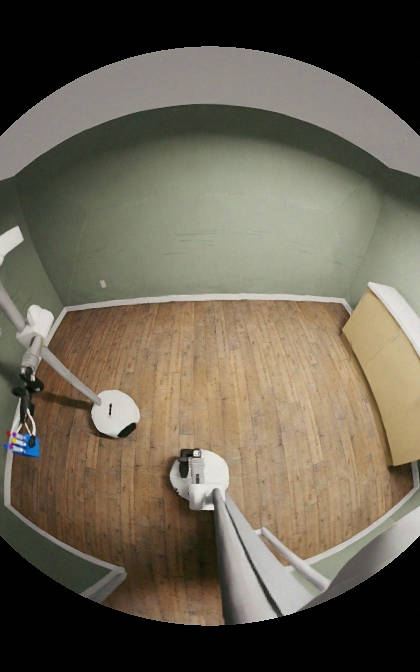

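execute_actions(
  actions=[
    {"r2":{"base":{"translate_m":1.66},"pace":"fast"}},
  ],
  cameras=[],
)

execute_actions(
  actions=[
    {"r2":{"base":{"rotate_rad":-0.52},"pace":"default"}},
  ],
  cameras=["r2_head_camera","r2_head_left_camera"],
)

Scene clock: 157.83 s.
r1.base_odometry: x=+0.654 y=+3.090 heading=+1.702 (m, m, rad; r1's odometry frame)
r1.turned_by_wheels: +0.000 (rad since the last result)
r1.turned_by_imu: -0.004 (rad since the last result)
r1.base_tilt: forward=+0.3 right=-0.2 (deg)
r1.lidar_m: 0.83 0.76 1.35 1.27 1.33 1.25 0.70 0.25 0.29 0.78 0.82 1.11
r1.base_status: not commanded
r1.joint_positions: lift_m=+0.197 arm_m=-0.002 wrist_yaw_rad=+3.188 wrist_pitch_rad=+0.000 wrist_roll_rad=-0.002 gripper_m=+0.057
r1.joint_status: not commanded
r1.motor_effort: lift_m=+18(18) arm_m=+0(0) wrist_yaw_rad=+2(0) wrist_pitch_rad=-5(6) wrist_roll_rad=+0(1) gripper_m=-2(4) wheel_0=+5(5) wheel_1=-9(9) wheel_2=+6(6) (%)
r1.hand_pose: x=-0.1238 y=+0.0740 z=+0.3753 quat_wxyz=(-0.023, +0.000, -0.001, +1.000) (m; r1's base frame)
r1.wrist_depth_mm: - - 131 - - - 1098 / - - 132 - - - 1098 / - 113 134 - - - 1138 / 138 136 273 - - - 1138 / 214 480 732 - - 1983 1138 / 213 449 668 1138 200 1160 1118 / 212 421 741 - 904 842 891
r2.base_odometry: x=-1.159 y=-1.891 heading=-1.610 (m, m, rad; r2's odometry frame)
r2.turned_by_wheels: +0.000 (rad since the last result)
r2.turned_by_imu: +0.001 (rad since the last result)
r2.base_tilt: forward=+0.0 right=-0.2 (deg)
r2.lidar_m: 0.43 1.29 0.51 0.45 0.55 0.91 3.21 2.27 0.35 0.36 1.12 0.47
r2.base_status: done
r2.joint_positions: lift_m=+0.830 arm_m=+0.006 wrist_yaw_rad=+0.000 wrist_pitch_rad=+0.000 wrist_roll_rad=-0.003 gripper_m=+0.050
r2.joint_status: not commanded
r2.motor_effort: lift_m=+21(21) arm_m=-5(5) wrist_yaw_rad=-1(1) wrist_pitch_rad=-8(8) wrist_roll_rad=-1(1) gripper_m=-17(18) wheel_0=+0(8) wheel_1=-1(6) wheel_2=+0(11) (%)
r2.hand_pose: x=+0.4654 y=-0.0874 z=+1.0081 quat_wxyz=(+1.000, -0.001, +0.000, +0.000) (m; r2's base frame)
r2.wrist_depth_mm: 1160 1499 1921 1025 - 1921 1708 / 1138 1499 - 1808 - - 1708 / 1138 1464 1808 1708 - - 1756 / 1182 1499 1863 234 231 - 1808 / 1160 1499 224 224 207 1808 1756 / 1160 177 187 204 186 172 1756 / 1098 1430 197 - 185 1808 1661
r3.base_odometry: x=+1.077 y=-5.273 heading=-1.481 (m, m, rad; r3's odometry frame)
r3.turned_by_wheels: +0.000 (rad since the last result)
r3.turned_by_imu: +0.001 (rad since the last result)
r3.base_tilt: forward=-0.8 right=+0.0 (deg)
r3.lidar_m: 2.06 2.16 2.34 2.22 1.49 0.99 0.66 0.25 0.31 1.81 1.88 2.16
r3.base_status: not commanded
r3.joint_positions: lift_m=+0.137 arm_m=-0.002 wrist_yaw_rad=+3.101 wrist_pitch_rad=+0.015 wrist_roll_rad=+0.002 gripper_m=+0.057
r3.joint_status: not commanded
r3.motor_effort: lift_m=+21(21) arm_m=-1(0) wrist_yaw_rad=+1(2) wrist_pitch_rad=-5(5) wrist_roll_rad=-2(2) gripper_m=-3(4) wheel_0=+3(3) wheel_1=-6(6) wheel_2=+12(11) (%)
r3.hand_pose: x=-0.1157 y=+0.0990 z=+0.3105 quat_wxyz=(+0.020, -0.008, +0.001, +1.000) (m; r3's base frame)
r3.wrist_depth_mm: - 141 - - - 1182 1182 / - 121 176 - - 1160 1182 / - 122 170 - - 1205 1160 / 116 141 244 - - 1182 1160 / 340 544 1078 1708 1098 1205 1205 / 347 539 198 1118 193 1138 1182 / 345 462 820 112 809 750 820
pictures: none
No camera images: the call's "cameras" was empty. Leave "cameras" out to get every camera's image.

Scene clock: 159.13 s.
r1.base_odometry: x=+0.654 y=+3.090 heading=+1.702 (m, m, rad; r1's odometry frame)
r1.turned_by_wheels: +0.000 (rad since the last result)
r1.turned_by_imu: +0.000 (rad since the last result)
r1.base_tilt: forward=+0.3 right=-0.3 (deg)
r1.lidar_m: 1.06 0.88 1.33 1.26 1.32 1.25 0.71 0.25 0.30 0.78 0.82 1.11
r1.base_status: not commanded
r1.joint_positions: lift_m=+0.197 arm_m=-0.002 wrist_yaw_rad=+3.188 wrist_pitch_rad=+0.000 wrist_roll_rad=-0.002 gripper_m=+0.057
r1.joint_status: not commanded
r1.motor_effort: lift_m=+18(18) arm_m=+0(0) wrist_yaw_rad=+1(1) wrist_pitch_rad=-6(6) wrist_roll_rad=+1(2) gripper_m=-5(4) wheel_0=+5(5) wheel_1=-9(9) wheel_2=+6(6) (%)
r1.hand_pose: x=-0.1238 y=+0.0740 z=+0.3753 quat_wxyz=(-0.023, +0.000, -0.001, +1.000) (m; r1's base frame)
r1.wrist_depth_mm: - - 131 - - - 1098 / - - 132 - - - 1098 / - 113 134 - - - 1118 / 139 137 273 - - - 1138 / 213 480 723 - - 1983 1138 / 213 452 668 1138 200 1160 1138 / 212 421 741 - 904 842 891
r2.base_odometry: x=-1.159 y=-1.892 heading=-2.130 (m, m, rad; r2's odometry frame)
r2.turned_by_wheels: -0.520 (rad since the last result)
r2.turned_by_imu: -0.517 (rad since the last result)
r2.base_tilt: forward=+0.0 right=-0.2 (deg)
r2.lidar_m: 0.41 1.07 1.29 0.51 0.48 0.55 0.91 3.21 2.27 0.34 0.35 0.48
r2.base_status: done
r2.joint_positions: lift_m=+0.830 arm_m=+0.006 wrist_yaw_rad=+0.000 wrist_pitch_rad=+0.000 wrist_roll_rad=-0.003 gripper_m=+0.050
r2.joint_status: not commanded
r2.motor_effort: lift_m=+21(21) arm_m=-5(5) wrist_yaw_rad=-1(2) wrist_pitch_rad=-8(9) wrist_roll_rad=-1(0) gripper_m=-18(17) wheel_0=+0(9) wheel_1=-1(6) wheel_2=+0(8) (%)
r2.hand_pose: x=+0.4653 y=-0.0875 z=+1.0081 quat_wxyz=(+1.000, -0.001, +0.000, +0.000) (m; r2's base frame)
r2.wrist_depth_mm: 1008 - - - 1863 1182 891 / 1336 - - - 1708 1182 904 / 1308 - - - 1708 1160 891 / 1281 - - 235 230 1205 878 / 1308 - 224 223 207 1118 891 / 1308 176 188 206 186 172 854 / 976 - 196 - 185 1118 854
r3.base_odometry: x=+1.077 y=-5.273 heading=-1.481 (m, m, rad; r3's odometry frame)
r3.turned_by_wheels: +0.000 (rad since the last result)
r3.turned_by_imu: +0.000 (rad since the last result)
r3.base_tilt: forward=-0.7 right=+0.0 (deg)
r3.lidar_m: 2.07 2.15 2.35 2.24 1.50 0.95 0.67 0.25 0.27 1.79 1.87 2.18
r3.base_status: not commanded
r3.joint_positions: lift_m=+0.137 arm_m=-0.002 wrist_yaw_rad=+3.101 wrist_pitch_rad=+0.015 wrist_roll_rad=+0.002 gripper_m=+0.057
r3.joint_status: not commanded
r3.motor_effort: lift_m=+20(21) arm_m=+0(0) wrist_yaw_rad=+1(3) wrist_pitch_rad=-5(4) wrist_roll_rad=-1(2) gripper_m=-3(6) wheel_0=+3(3) wheel_1=-6(6) wheel_2=+12(12) (%)
r3.hand_pose: x=-0.1157 y=+0.0990 z=+0.3105 quat_wxyz=(+0.020, -0.008, +0.001, +1.000) (m; r3's base frame)
r3.wrist_depth_mm: - 141 - - - 1160 1205 / - 121 175 - - 1182 1182 / - 123 169 - - 1205 1160 / 116 141 243 - - 1182 1205 / 340 539 1078 1708 1118 1182 1182 / 347 544 198 1078 193 1160 1182 / 345 459 820 112 798 750 809
pictures: r2_head_camera, r2_head_left_camera
Images, in order (width x height): r2_head_camera 420x560, r2_head_left_camera 420x672.

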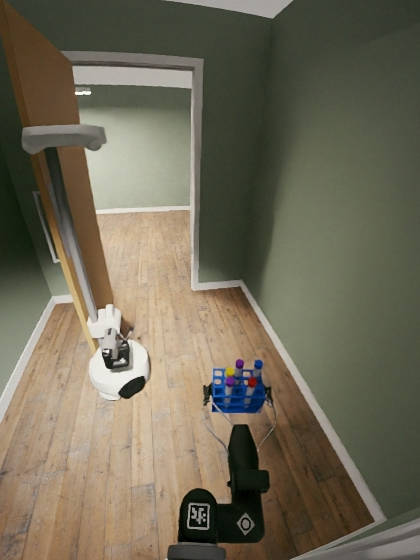

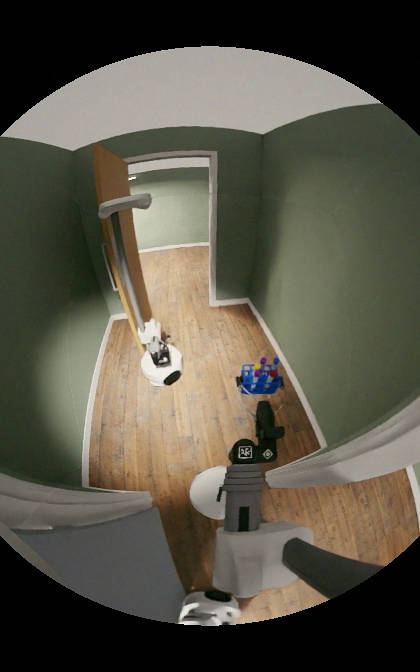

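execute_actions(
  actions=[
    {"r2":{"base":{"translate_m":1.22},"pace":"fast"},"r3":{"base":{"translate_m":0.3},"pace":"slow"}},
  ],
  cameras=[],
)

execute_actions(
  actions=[
    {"r2":{"base":{"rotate_rad":0.52},"pace":"default"}},
  ],
  cameras=["r2_head_camera","r2_head_left_camera"],
)

Scene clock: 170.23 s.
r1.base_odometry: x=+0.654 y=+3.090 heading=+1.702 (m, m, rad; r1's odometry frame)
r1.turned_by_wheels: +0.000 (rad since the last result)
r1.turned_by_imu: -0.003 (rad since the last result)
r1.base_tilt: forward=+0.3 right=-0.3 (deg)
r1.lidar_m: 1.18 1.37 0.44 0.41 0.76 1.22 0.70 0.25 0.30 0.77 0.82 1.12
r1.base_status: not commanded
r1.joint_positions: lift_m=+0.197 arm_m=-0.002 wrist_yaw_rad=+3.188 wrist_pitch_rad=+0.000 wrist_roll_rad=-0.002 gripper_m=+0.057
r1.joint_status: not commanded
r1.motor_effort: lift_m=+18(18) arm_m=+0(0) wrist_yaw_rad=+1(1) wrist_pitch_rad=-8(5) wrist_roll_rad=+0(3) gripper_m=-2(3) wheel_0=+5(5) wheel_1=-9(9) wheel_2=+6(5) (%)
r1.hand_pose: x=-0.1238 y=+0.0740 z=+0.3753 quat_wxyz=(-0.023, +0.000, -0.001, +1.000) (m; r1's base frame)
r1.wrist_depth_mm: - - 131 - - - 1098 / - - 132 - - - 1098 / - 113 134 - - - 1118 / 139 136 273 - - - 1138 / 213 480 732 - - 1921 1138 / 213 449 668 1118 200 1182 1118 / 213 421 741 - 904 842 878
r2.base_odometry: x=-1.806 y=-2.926 heading=-2.130 (m, m, rad; r2's odometry frame)
r2.turned_by_wheels: +0.000 (rad since the last result)
r2.turned_by_imu: +0.002 (rad since the last result)
r2.base_tilt: forward=+0.0 right=-0.3 (deg)
r2.lidar_m: 0.42 4.35 0.92 0.39 0.41 1.39 1.47 1.12 0.75 0.64 0.65 0.49
r2.base_status: done
r2.joint_positions: lift_m=+0.830 arm_m=+0.006 wrist_yaw_rad=+0.000 wrist_pitch_rad=+0.000 wrist_roll_rad=-0.003 gripper_m=+0.050
r2.joint_status: not commanded
r2.motor_effort: lift_m=+21(21) arm_m=-5(5) wrist_yaw_rad=+0(1) wrist_pitch_rad=-9(9) wrist_roll_rad=-2(2) gripper_m=-22(18) wheel_0=-1(9) wheel_1=+0(6) wheel_2=+1(12) (%)
r2.hand_pose: x=+0.4653 y=-0.0875 z=+1.0081 quat_wxyz=(+1.000, -0.001, +0.000, +0.000) (m; r2's base frame)
r2.wrist_depth_mm: - - 866 904 946 723 574 / - - 878 891 946 723 564 / - - 866 904 960 741 564 / - - 878 233 232 741 569 / - - 224 222 207 699 574 / - 177 187 206 186 172 549 / - - 197 - 185 715 544
r3.base_odometry: x=+1.104 y=-5.572 heading=-1.481 (m, m, rad; r3's odometry frame)
r3.turned_by_wheels: +0.000 (rad since the last result)
r3.turned_by_imu: +0.002 (rad since the last result)
r3.base_tilt: forward=-0.8 right=+0.0 (deg)
r3.lidar_m: 1.76 1.83 2.37 2.26 1.92 0.92 1.04 1.41 1.90 1.80 1.91 1.86
r3.base_status: done
r3.joint_positions: lift_m=+0.137 arm_m=-0.002 wrist_yaw_rad=+3.101 wrist_pitch_rad=+0.015 wrist_roll_rad=+0.002 gripper_m=+0.057
r3.joint_status: not commanded
r3.motor_effort: lift_m=+20(20) arm_m=+0(0) wrist_yaw_rad=+2(2) wrist_pitch_rad=-6(5) wrist_roll_rad=-3(2) gripper_m=-5(4) wheel_0=+1(6) wheel_1=+1(6) wheel_2=+0(11) (%)
r3.hand_pose: x=-0.1157 y=+0.0990 z=+0.3105 quat_wxyz=(+0.020, -0.008, +0.001, +1.000) (m; r3's base frame)
r3.wrist_depth_mm: - 141 1336 1229 1042 1464 1464 / - 121 175 1205 1042 1499 1499 / - 122 170 1229 1060 1499 1464 / 116 141 244 1205 1060 1464 1499 / 1464 1464 1430 1205 1008 1464 1464 / 1042 1205 198 1160 194 1078 1182 / 778 798 809 112 798 750 820
pictures: none
No camera images: the call's "cameras" was empty. Leave "cameras" out to get every camera's image.

Scene clock: 171.53 s.
r1.base_odometry: x=+0.654 y=+3.090 heading=+1.702 (m, m, rad; r1's odometry frame)
r1.turned_by_wheels: +0.000 (rad since the last result)
r1.turned_by_imu: +0.000 (rad since the last result)
r1.base_tilt: forward=+0.3 right=-0.3 (deg)
r1.lidar_m: 1.18 1.37 0.43 0.41 0.56 1.25 0.71 0.25 0.30 0.78 0.82 1.11
r1.base_status: not commanded
r1.joint_positions: lift_m=+0.197 arm_m=-0.002 wrist_yaw_rad=+3.188 wrist_pitch_rad=+0.000 wrist_roll_rad=-0.002 gripper_m=+0.057
r1.joint_status: not commanded
r1.motor_effort: lift_m=+18(18) arm_m=+0(0) wrist_yaw_rad=+1(1) wrist_pitch_rad=-6(8) wrist_roll_rad=+0(1) gripper_m=-3(1) wheel_0=+5(5) wheel_1=-9(8) wheel_2=+6(5) (%)
r1.hand_pose: x=-0.1238 y=+0.0740 z=+0.3753 quat_wxyz=(-0.023, +0.000, -0.001, +1.000) (m; r1's base frame)
r1.wrist_depth_mm: - - 132 - - - 1098 / - - 132 - - - 1118 / - 113 134 - - - 1118 / 139 136 273 - - - 1138 / 213 480 732 - - 1921 1118 / 213 452 668 1118 200 1182 1118 / 213 421 732 - 904 831 878
r2.base_odometry: x=-1.806 y=-2.926 heading=-1.610 (m, m, rad; r2's odometry frame)
r2.turned_by_wheels: +0.520 (rad since the last result)
r2.turned_by_imu: +0.517 (rad since the last result)
r2.base_tilt: forward=+0.0 right=-0.2 (deg)
r2.lidar_m: 0.41 0.93 0.42 0.42 1.43 1.39 1.09 0.76 0.63 0.64 0.75 0.50
r2.base_status: done
r2.joint_positions: lift_m=+0.830 arm_m=+0.006 wrist_yaw_rad=+0.000 wrist_pitch_rad=+0.000 wrist_roll_rad=-0.003 gripper_m=+0.050
r2.joint_status: not commanded
r2.motor_effort: lift_m=+21(21) arm_m=-5(5) wrist_yaw_rad=-2(0) wrist_pitch_rad=-8(8) wrist_roll_rad=-1(1) gripper_m=-20(19) wheel_0=-3(5) wheel_1=-1(6) wheel_2=+1(8) (%)
r2.hand_pose: x=+0.4654 y=-0.0874 z=+1.0081 quat_wxyz=(+1.000, -0.001, +0.000, +0.000) (m; r2's base frame)
r2.wrist_depth_mm: 854 1098 - - - 759 715 / 831 1138 - - - 759 707 / 809 1138 - - - 768 715 / 831 1098 - 232 235 759 723 / 831 1098 224 223 208 768 723 / 831 176 187 204 186 172 715 / 788 1098 198 - 185 759 741
r3.base_odometry: x=+1.104 y=-5.572 heading=-1.481 (m, m, rad; r3's odometry frame)
r3.turned_by_wheels: +0.000 (rad since the last result)
r3.turned_by_imu: +0.000 (rad since the last result)
r3.base_tilt: forward=-0.8 right=+0.0 (deg)
r3.lidar_m: 1.74 1.83 2.37 2.23 1.94 1.15 1.20 1.40 1.87 1.81 1.89 1.86
r3.base_status: not commanded
r3.joint_positions: lift_m=+0.137 arm_m=-0.002 wrist_yaw_rad=+3.101 wrist_pitch_rad=+0.015 wrist_roll_rad=+0.002 gripper_m=+0.057
r3.joint_status: not commanded
r3.motor_effort: lift_m=+20(20) arm_m=+0(0) wrist_yaw_rad=+2(2) wrist_pitch_rad=-5(6) wrist_roll_rad=-2(2) gripper_m=-5(2) wheel_0=+0(0) wheel_1=+1(1) wheel_2=+0(1) (%)
r3.hand_pose: x=-0.1157 y=+0.0990 z=+0.3105 quat_wxyz=(+0.020, -0.008, +0.001, +1.000) (m; r3's base frame)
r3.wrist_depth_mm: - 141 1397 1336 1255 1499 1464 / - 121 175 1336 1255 1430 1464 / - 123 169 1336 1255 1464 1464 / 116 141 243 1366 1281 1430 1464 / 1366 1430 1430 1366 1229 1464 1430 / 1118 1205 199 1205 193 1229 1205 / 768 798 809 113 809 750 820
pictures: r2_head_camera, r2_head_left_camera
Images, in order (width x height): r2_head_camera 420x560, r2_head_left_camera 420x672.

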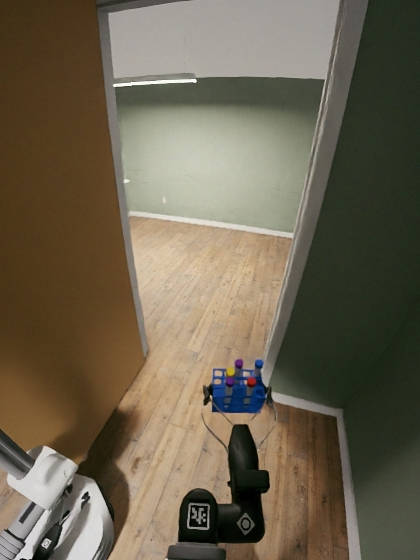

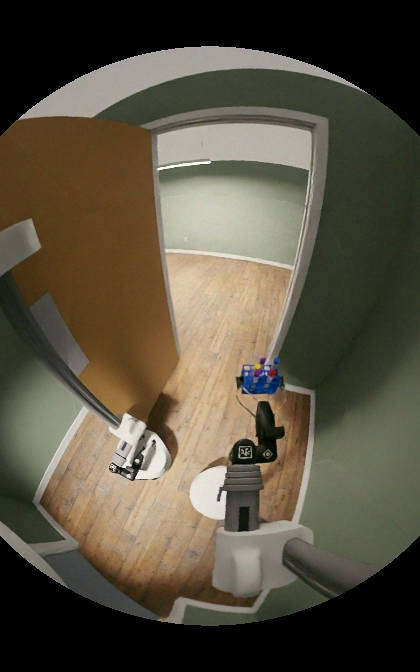

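execute_actions(
  actions=[
    {"r2":{"base":{"translate_m":2.0},"pace":"fast"}},
  ],
  cameras=[],
)

execute_actions(
  actions=[
    {"r1":{"base":{"translate_m":0.25},"pace":"default"},"r2":{"base":{"rotate_rad":1.2},"pace":"default"}},
  ],
  cameras=["r2_head_camera","r2_wrist_camera"],
)

Scene clock: 182.00 s.
r1.base_odometry: x=+0.654 y=+3.090 heading=+1.702 (m, m, rad; r1's odometry frame)
r1.turned_by_wheels: +0.000 (rad since the last result)
r1.turned_by_imu: -0.004 (rad since the last result)
r1.base_tilt: forward=+0.3 right=-0.3 (deg)
r1.lidar_m: 1.17 1.26 1.35 1.27 1.31 1.24 0.71 0.25 0.32 0.78 0.82 1.13
r1.base_status: not commanded
r1.joint_positions: lift_m=+0.197 arm_m=-0.002 wrist_yaw_rad=+3.188 wrist_pitch_rad=+0.000 wrist_roll_rad=-0.002 gripper_m=+0.057
r1.joint_status: not commanded
r1.motor_effort: lift_m=+18(18) arm_m=+0(0) wrist_yaw_rad=+1(1) wrist_pitch_rad=-5(6) wrist_roll_rad=-1(0) gripper_m=-3(3) wheel_0=+5(5) wheel_1=-9(9) wheel_2=+6(6) (%)
r1.hand_pose: x=-0.1238 y=+0.0740 z=+0.3753 quat_wxyz=(-0.023, +0.000, -0.001, +1.000) (m; r1's base frame)
r1.wrist_depth_mm: - - 132 - - - 1118 / - - 132 - - - 1098 / - 113 134 - - - 1118 / 139 136 273 - - - 1118 / 213 484 732 1921 1921 1983 1118 / 214 452 661 1118 200 1182 1138 / 212 421 741 - 904 842 878
r2.base_odometry: x=-1.884 y=-4.925 heading=-1.610 (m, m, rad; r2's odometry frame)
r2.turned_by_wheels: +0.000 (rad since the last result)
r2.turned_by_imu: +0.001 (rad since the last result)
r2.base_tilt: forward=+0.0 right=-0.2 (deg)
r2.lidar_m: 0.42 1.98 1.74 1.42 0.83 0.77 1.74 0.93 1.44 2.19 2.56 0.49
r2.base_status: done
r2.joint_positions: lift_m=+0.830 arm_m=+0.006 wrist_yaw_rad=+0.000 wrist_pitch_rad=+0.000 wrist_roll_rad=-0.003 gripper_m=+0.050
r2.joint_status: not commanded
r2.motor_effort: lift_m=+21(21) arm_m=-5(6) wrist_yaw_rad=-2(1) wrist_pitch_rad=-9(9) wrist_roll_rad=+0(1) gripper_m=-23(20) wheel_0=+1(6) wheel_1=+0(8) wheel_2=+0(11) (%)
r2.hand_pose: x=+0.4654 y=-0.0874 z=+1.0081 quat_wxyz=(+1.000, -0.001, +0.000, +0.000) (m; r2's base frame)
r2.wrist_depth_mm: - - - - - 1921 1808 / - - - - - 1983 1863 / - - - - - - 1863 / - - - 232 236 1983 1808 / - - 224 223 208 1921 1921 / - 176 187 205 185 172 1808 / - - 198 - 185 1921 1863
r3.base_odometry: x=+1.104 y=-5.572 heading=-1.481 (m, m, rad; r3's odometry frame)
r3.turned_by_wheels: +0.000 (rad since the last result)
r3.turned_by_imu: +0.001 (rad since the last result)
r3.base_tilt: forward=-0.7 right=+0.0 (deg)
r3.lidar_m: 1.77 1.86 2.34 2.25 1.93 1.38 1.35 1.40 1.87 1.80 1.90 1.83
r3.base_status: not commanded
r3.joint_positions: lift_m=+0.137 arm_m=-0.002 wrist_yaw_rad=+3.101 wrist_pitch_rad=+0.015 wrist_roll_rad=+0.002 gripper_m=+0.057
r3.joint_status: not commanded
r3.motor_effort: lift_m=+20(21) arm_m=+0(0) wrist_yaw_rad=+0(0) wrist_pitch_rad=-7(6) wrist_roll_rad=-3(2) gripper_m=-3(4) wheel_0=+0(0) wheel_1=+1(1) wheel_2=+1(1) (%)
r3.hand_pose: x=-0.1157 y=+0.0990 z=+0.3105 quat_wxyz=(+0.020, -0.008, +0.001, +1.000) (m; r3's base frame)
r3.wrist_depth_mm: - 141 1430 1430 1430 1430 1464 / - 121 176 1464 1464 1464 1430 / - 122 170 1464 1464 1464 1464 / 116 141 243 1499 1464 1464 1499 / 1464 1430 1430 1499 1499 1464 1464 / 1078 1229 198 1229 193 1182 1205 / 759 798 809 112 809 750 809
pictures: none
No camera images: the call's "cameras" was empty. Leave "cameras" out to get every camera's image.

Scene clock: 184.30 s.
r1.base_odometry: x=+0.621 y=+3.337 heading=+1.702 (m, m, rad; r1's odometry frame)
r1.turned_by_wheels: +0.000 (rad since the last result)
r1.turned_by_imu: -0.002 (rad since the last result)
r1.base_tilt: forward=+0.3 right=-0.4 (deg)
r1.lidar_m: 0.94 1.02 1.30 1.28 1.32 0.46 0.47 1.15 0.83 0.78 0.81 0.96
r1.base_status: done
r1.joint_positions: lift_m=+0.197 arm_m=-0.002 wrist_yaw_rad=+3.188 wrist_pitch_rad=+0.000 wrist_roll_rad=-0.002 gripper_m=+0.057
r1.joint_status: not commanded
r1.motor_effort: lift_m=+18(18) arm_m=+1(0) wrist_yaw_rad=+1(1) wrist_pitch_rad=-6(6) wrist_roll_rad=+0(1) gripper_m=-2(2) wheel_0=+1(8) wheel_1=+3(10) wheel_2=+0(9) (%)
r1.hand_pose: x=-0.1238 y=+0.0740 z=+0.3753 quat_wxyz=(-0.023, +0.000, -0.001, +1.000) (m; r1's base frame)
r1.wrist_depth_mm: - - 132 778 - 1397 1308 / - - 132 715 - 1430 1336 / - 113 134 654 - 1430 1397 / 138 137 273 778 - 1464 1397 / 214 1464 1397 778 1921 1397 1397 / 213 1138 991 654 200 1229 1229 / 212 788 878 - 854 842 891
r2.base_odometry: x=-1.884 y=-4.925 heading=-0.410 (m, m, rad; r2's odometry frame)
r2.turned_by_wheels: +1.200 (rad since the last result)
r2.turned_by_imu: +1.193 (rad since the last result)
r2.base_tilt: forward=+0.0 right=-0.2 (deg)
r2.lidar_m: 0.41 1.13 0.77 0.86 0.96 0.93 2.08 2.26 2.60 2.42 2.46 0.46
r2.base_status: done
r2.joint_positions: lift_m=+0.830 arm_m=+0.006 wrist_yaw_rad=+0.000 wrist_pitch_rad=+0.000 wrist_roll_rad=-0.003 gripper_m=+0.050
r2.joint_status: not commanded
r2.motor_effort: lift_m=+21(21) arm_m=-5(5) wrist_yaw_rad=-2(3) wrist_pitch_rad=-8(8) wrist_roll_rad=-1(1) gripper_m=-20(24) wheel_0=+0(7) wheel_1=+1(6) wheel_2=-3(10) (%)
r2.hand_pose: x=+0.4654 y=-0.0873 z=+1.0082 quat_wxyz=(+1.000, -0.001, +0.000, +0.000) (m; r2's base frame)
r2.wrist_depth_mm: 1255 1921 - - - - - / 1281 1921 - - - - - / 1255 1983 - - - - - / 1255 1983 - 232 233 - - / 1281 1921 224 223 207 - - / 1229 176 188 206 185 172 - / 1118 1863 198 - 185 1983 -
r3.base_odometry: x=+1.104 y=-5.572 heading=-1.481 (m, m, rad; r3's odometry frame)
r3.turned_by_wheels: +0.000 (rad since the last result)
r3.turned_by_imu: +0.000 (rad since the last result)
r3.base_tilt: forward=-0.7 right=+0.0 (deg)
r3.lidar_m: 1.78 1.85 2.36 2.24 1.91 1.40 1.33 1.41 1.89 1.79 1.89 1.87
r3.base_status: not commanded
r3.joint_positions: lift_m=+0.137 arm_m=-0.002 wrist_yaw_rad=+3.101 wrist_pitch_rad=+0.015 wrist_roll_rad=+0.002 gripper_m=+0.057
r3.joint_status: not commanded
r3.motor_effort: lift_m=+20(21) arm_m=+0(0) wrist_yaw_rad=+1(3) wrist_pitch_rad=-6(3) wrist_roll_rad=-3(1) gripper_m=-1(4) wheel_0=+0(1) wheel_1=+1(0) wheel_2=+1(1) (%)
r3.hand_pose: x=-0.1157 y=+0.0990 z=+0.3105 quat_wxyz=(+0.020, -0.008, +0.001, +1.000) (m; r3's base frame)
r3.wrist_depth_mm: - 141 1430 1430 1464 1430 1464 / - 121 176 1430 1464 1464 1464 / - 122 170 1464 1430 1464 1499 / 116 142 244 1464 1464 1430 1464 / 1397 1464 1499 1430 1464 1464 1464 / 1060 1205 198 1205 194 1182 1205 / 778 798 809 112 820 750 820
pictures: r2_head_camera, r2_wrist_camera
Images, in order (width x height): r2_head_camera 420x560, r2_wrist_camera 616x392.

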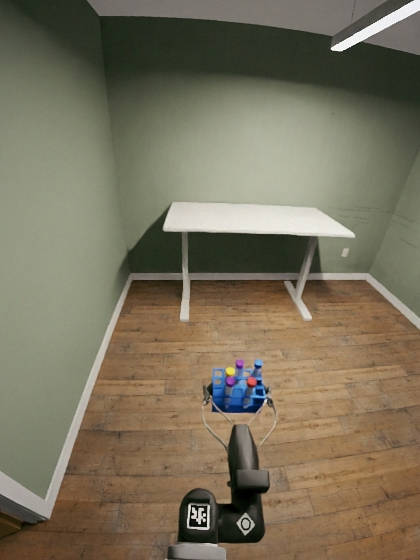

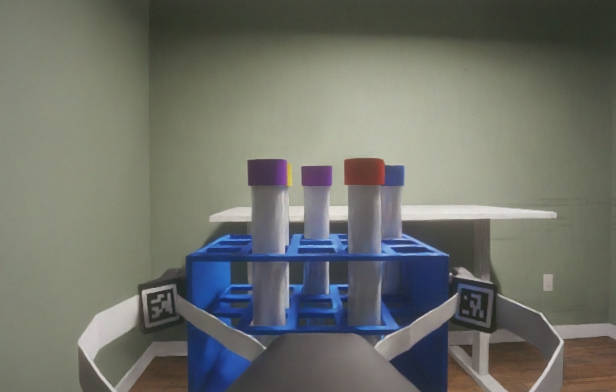

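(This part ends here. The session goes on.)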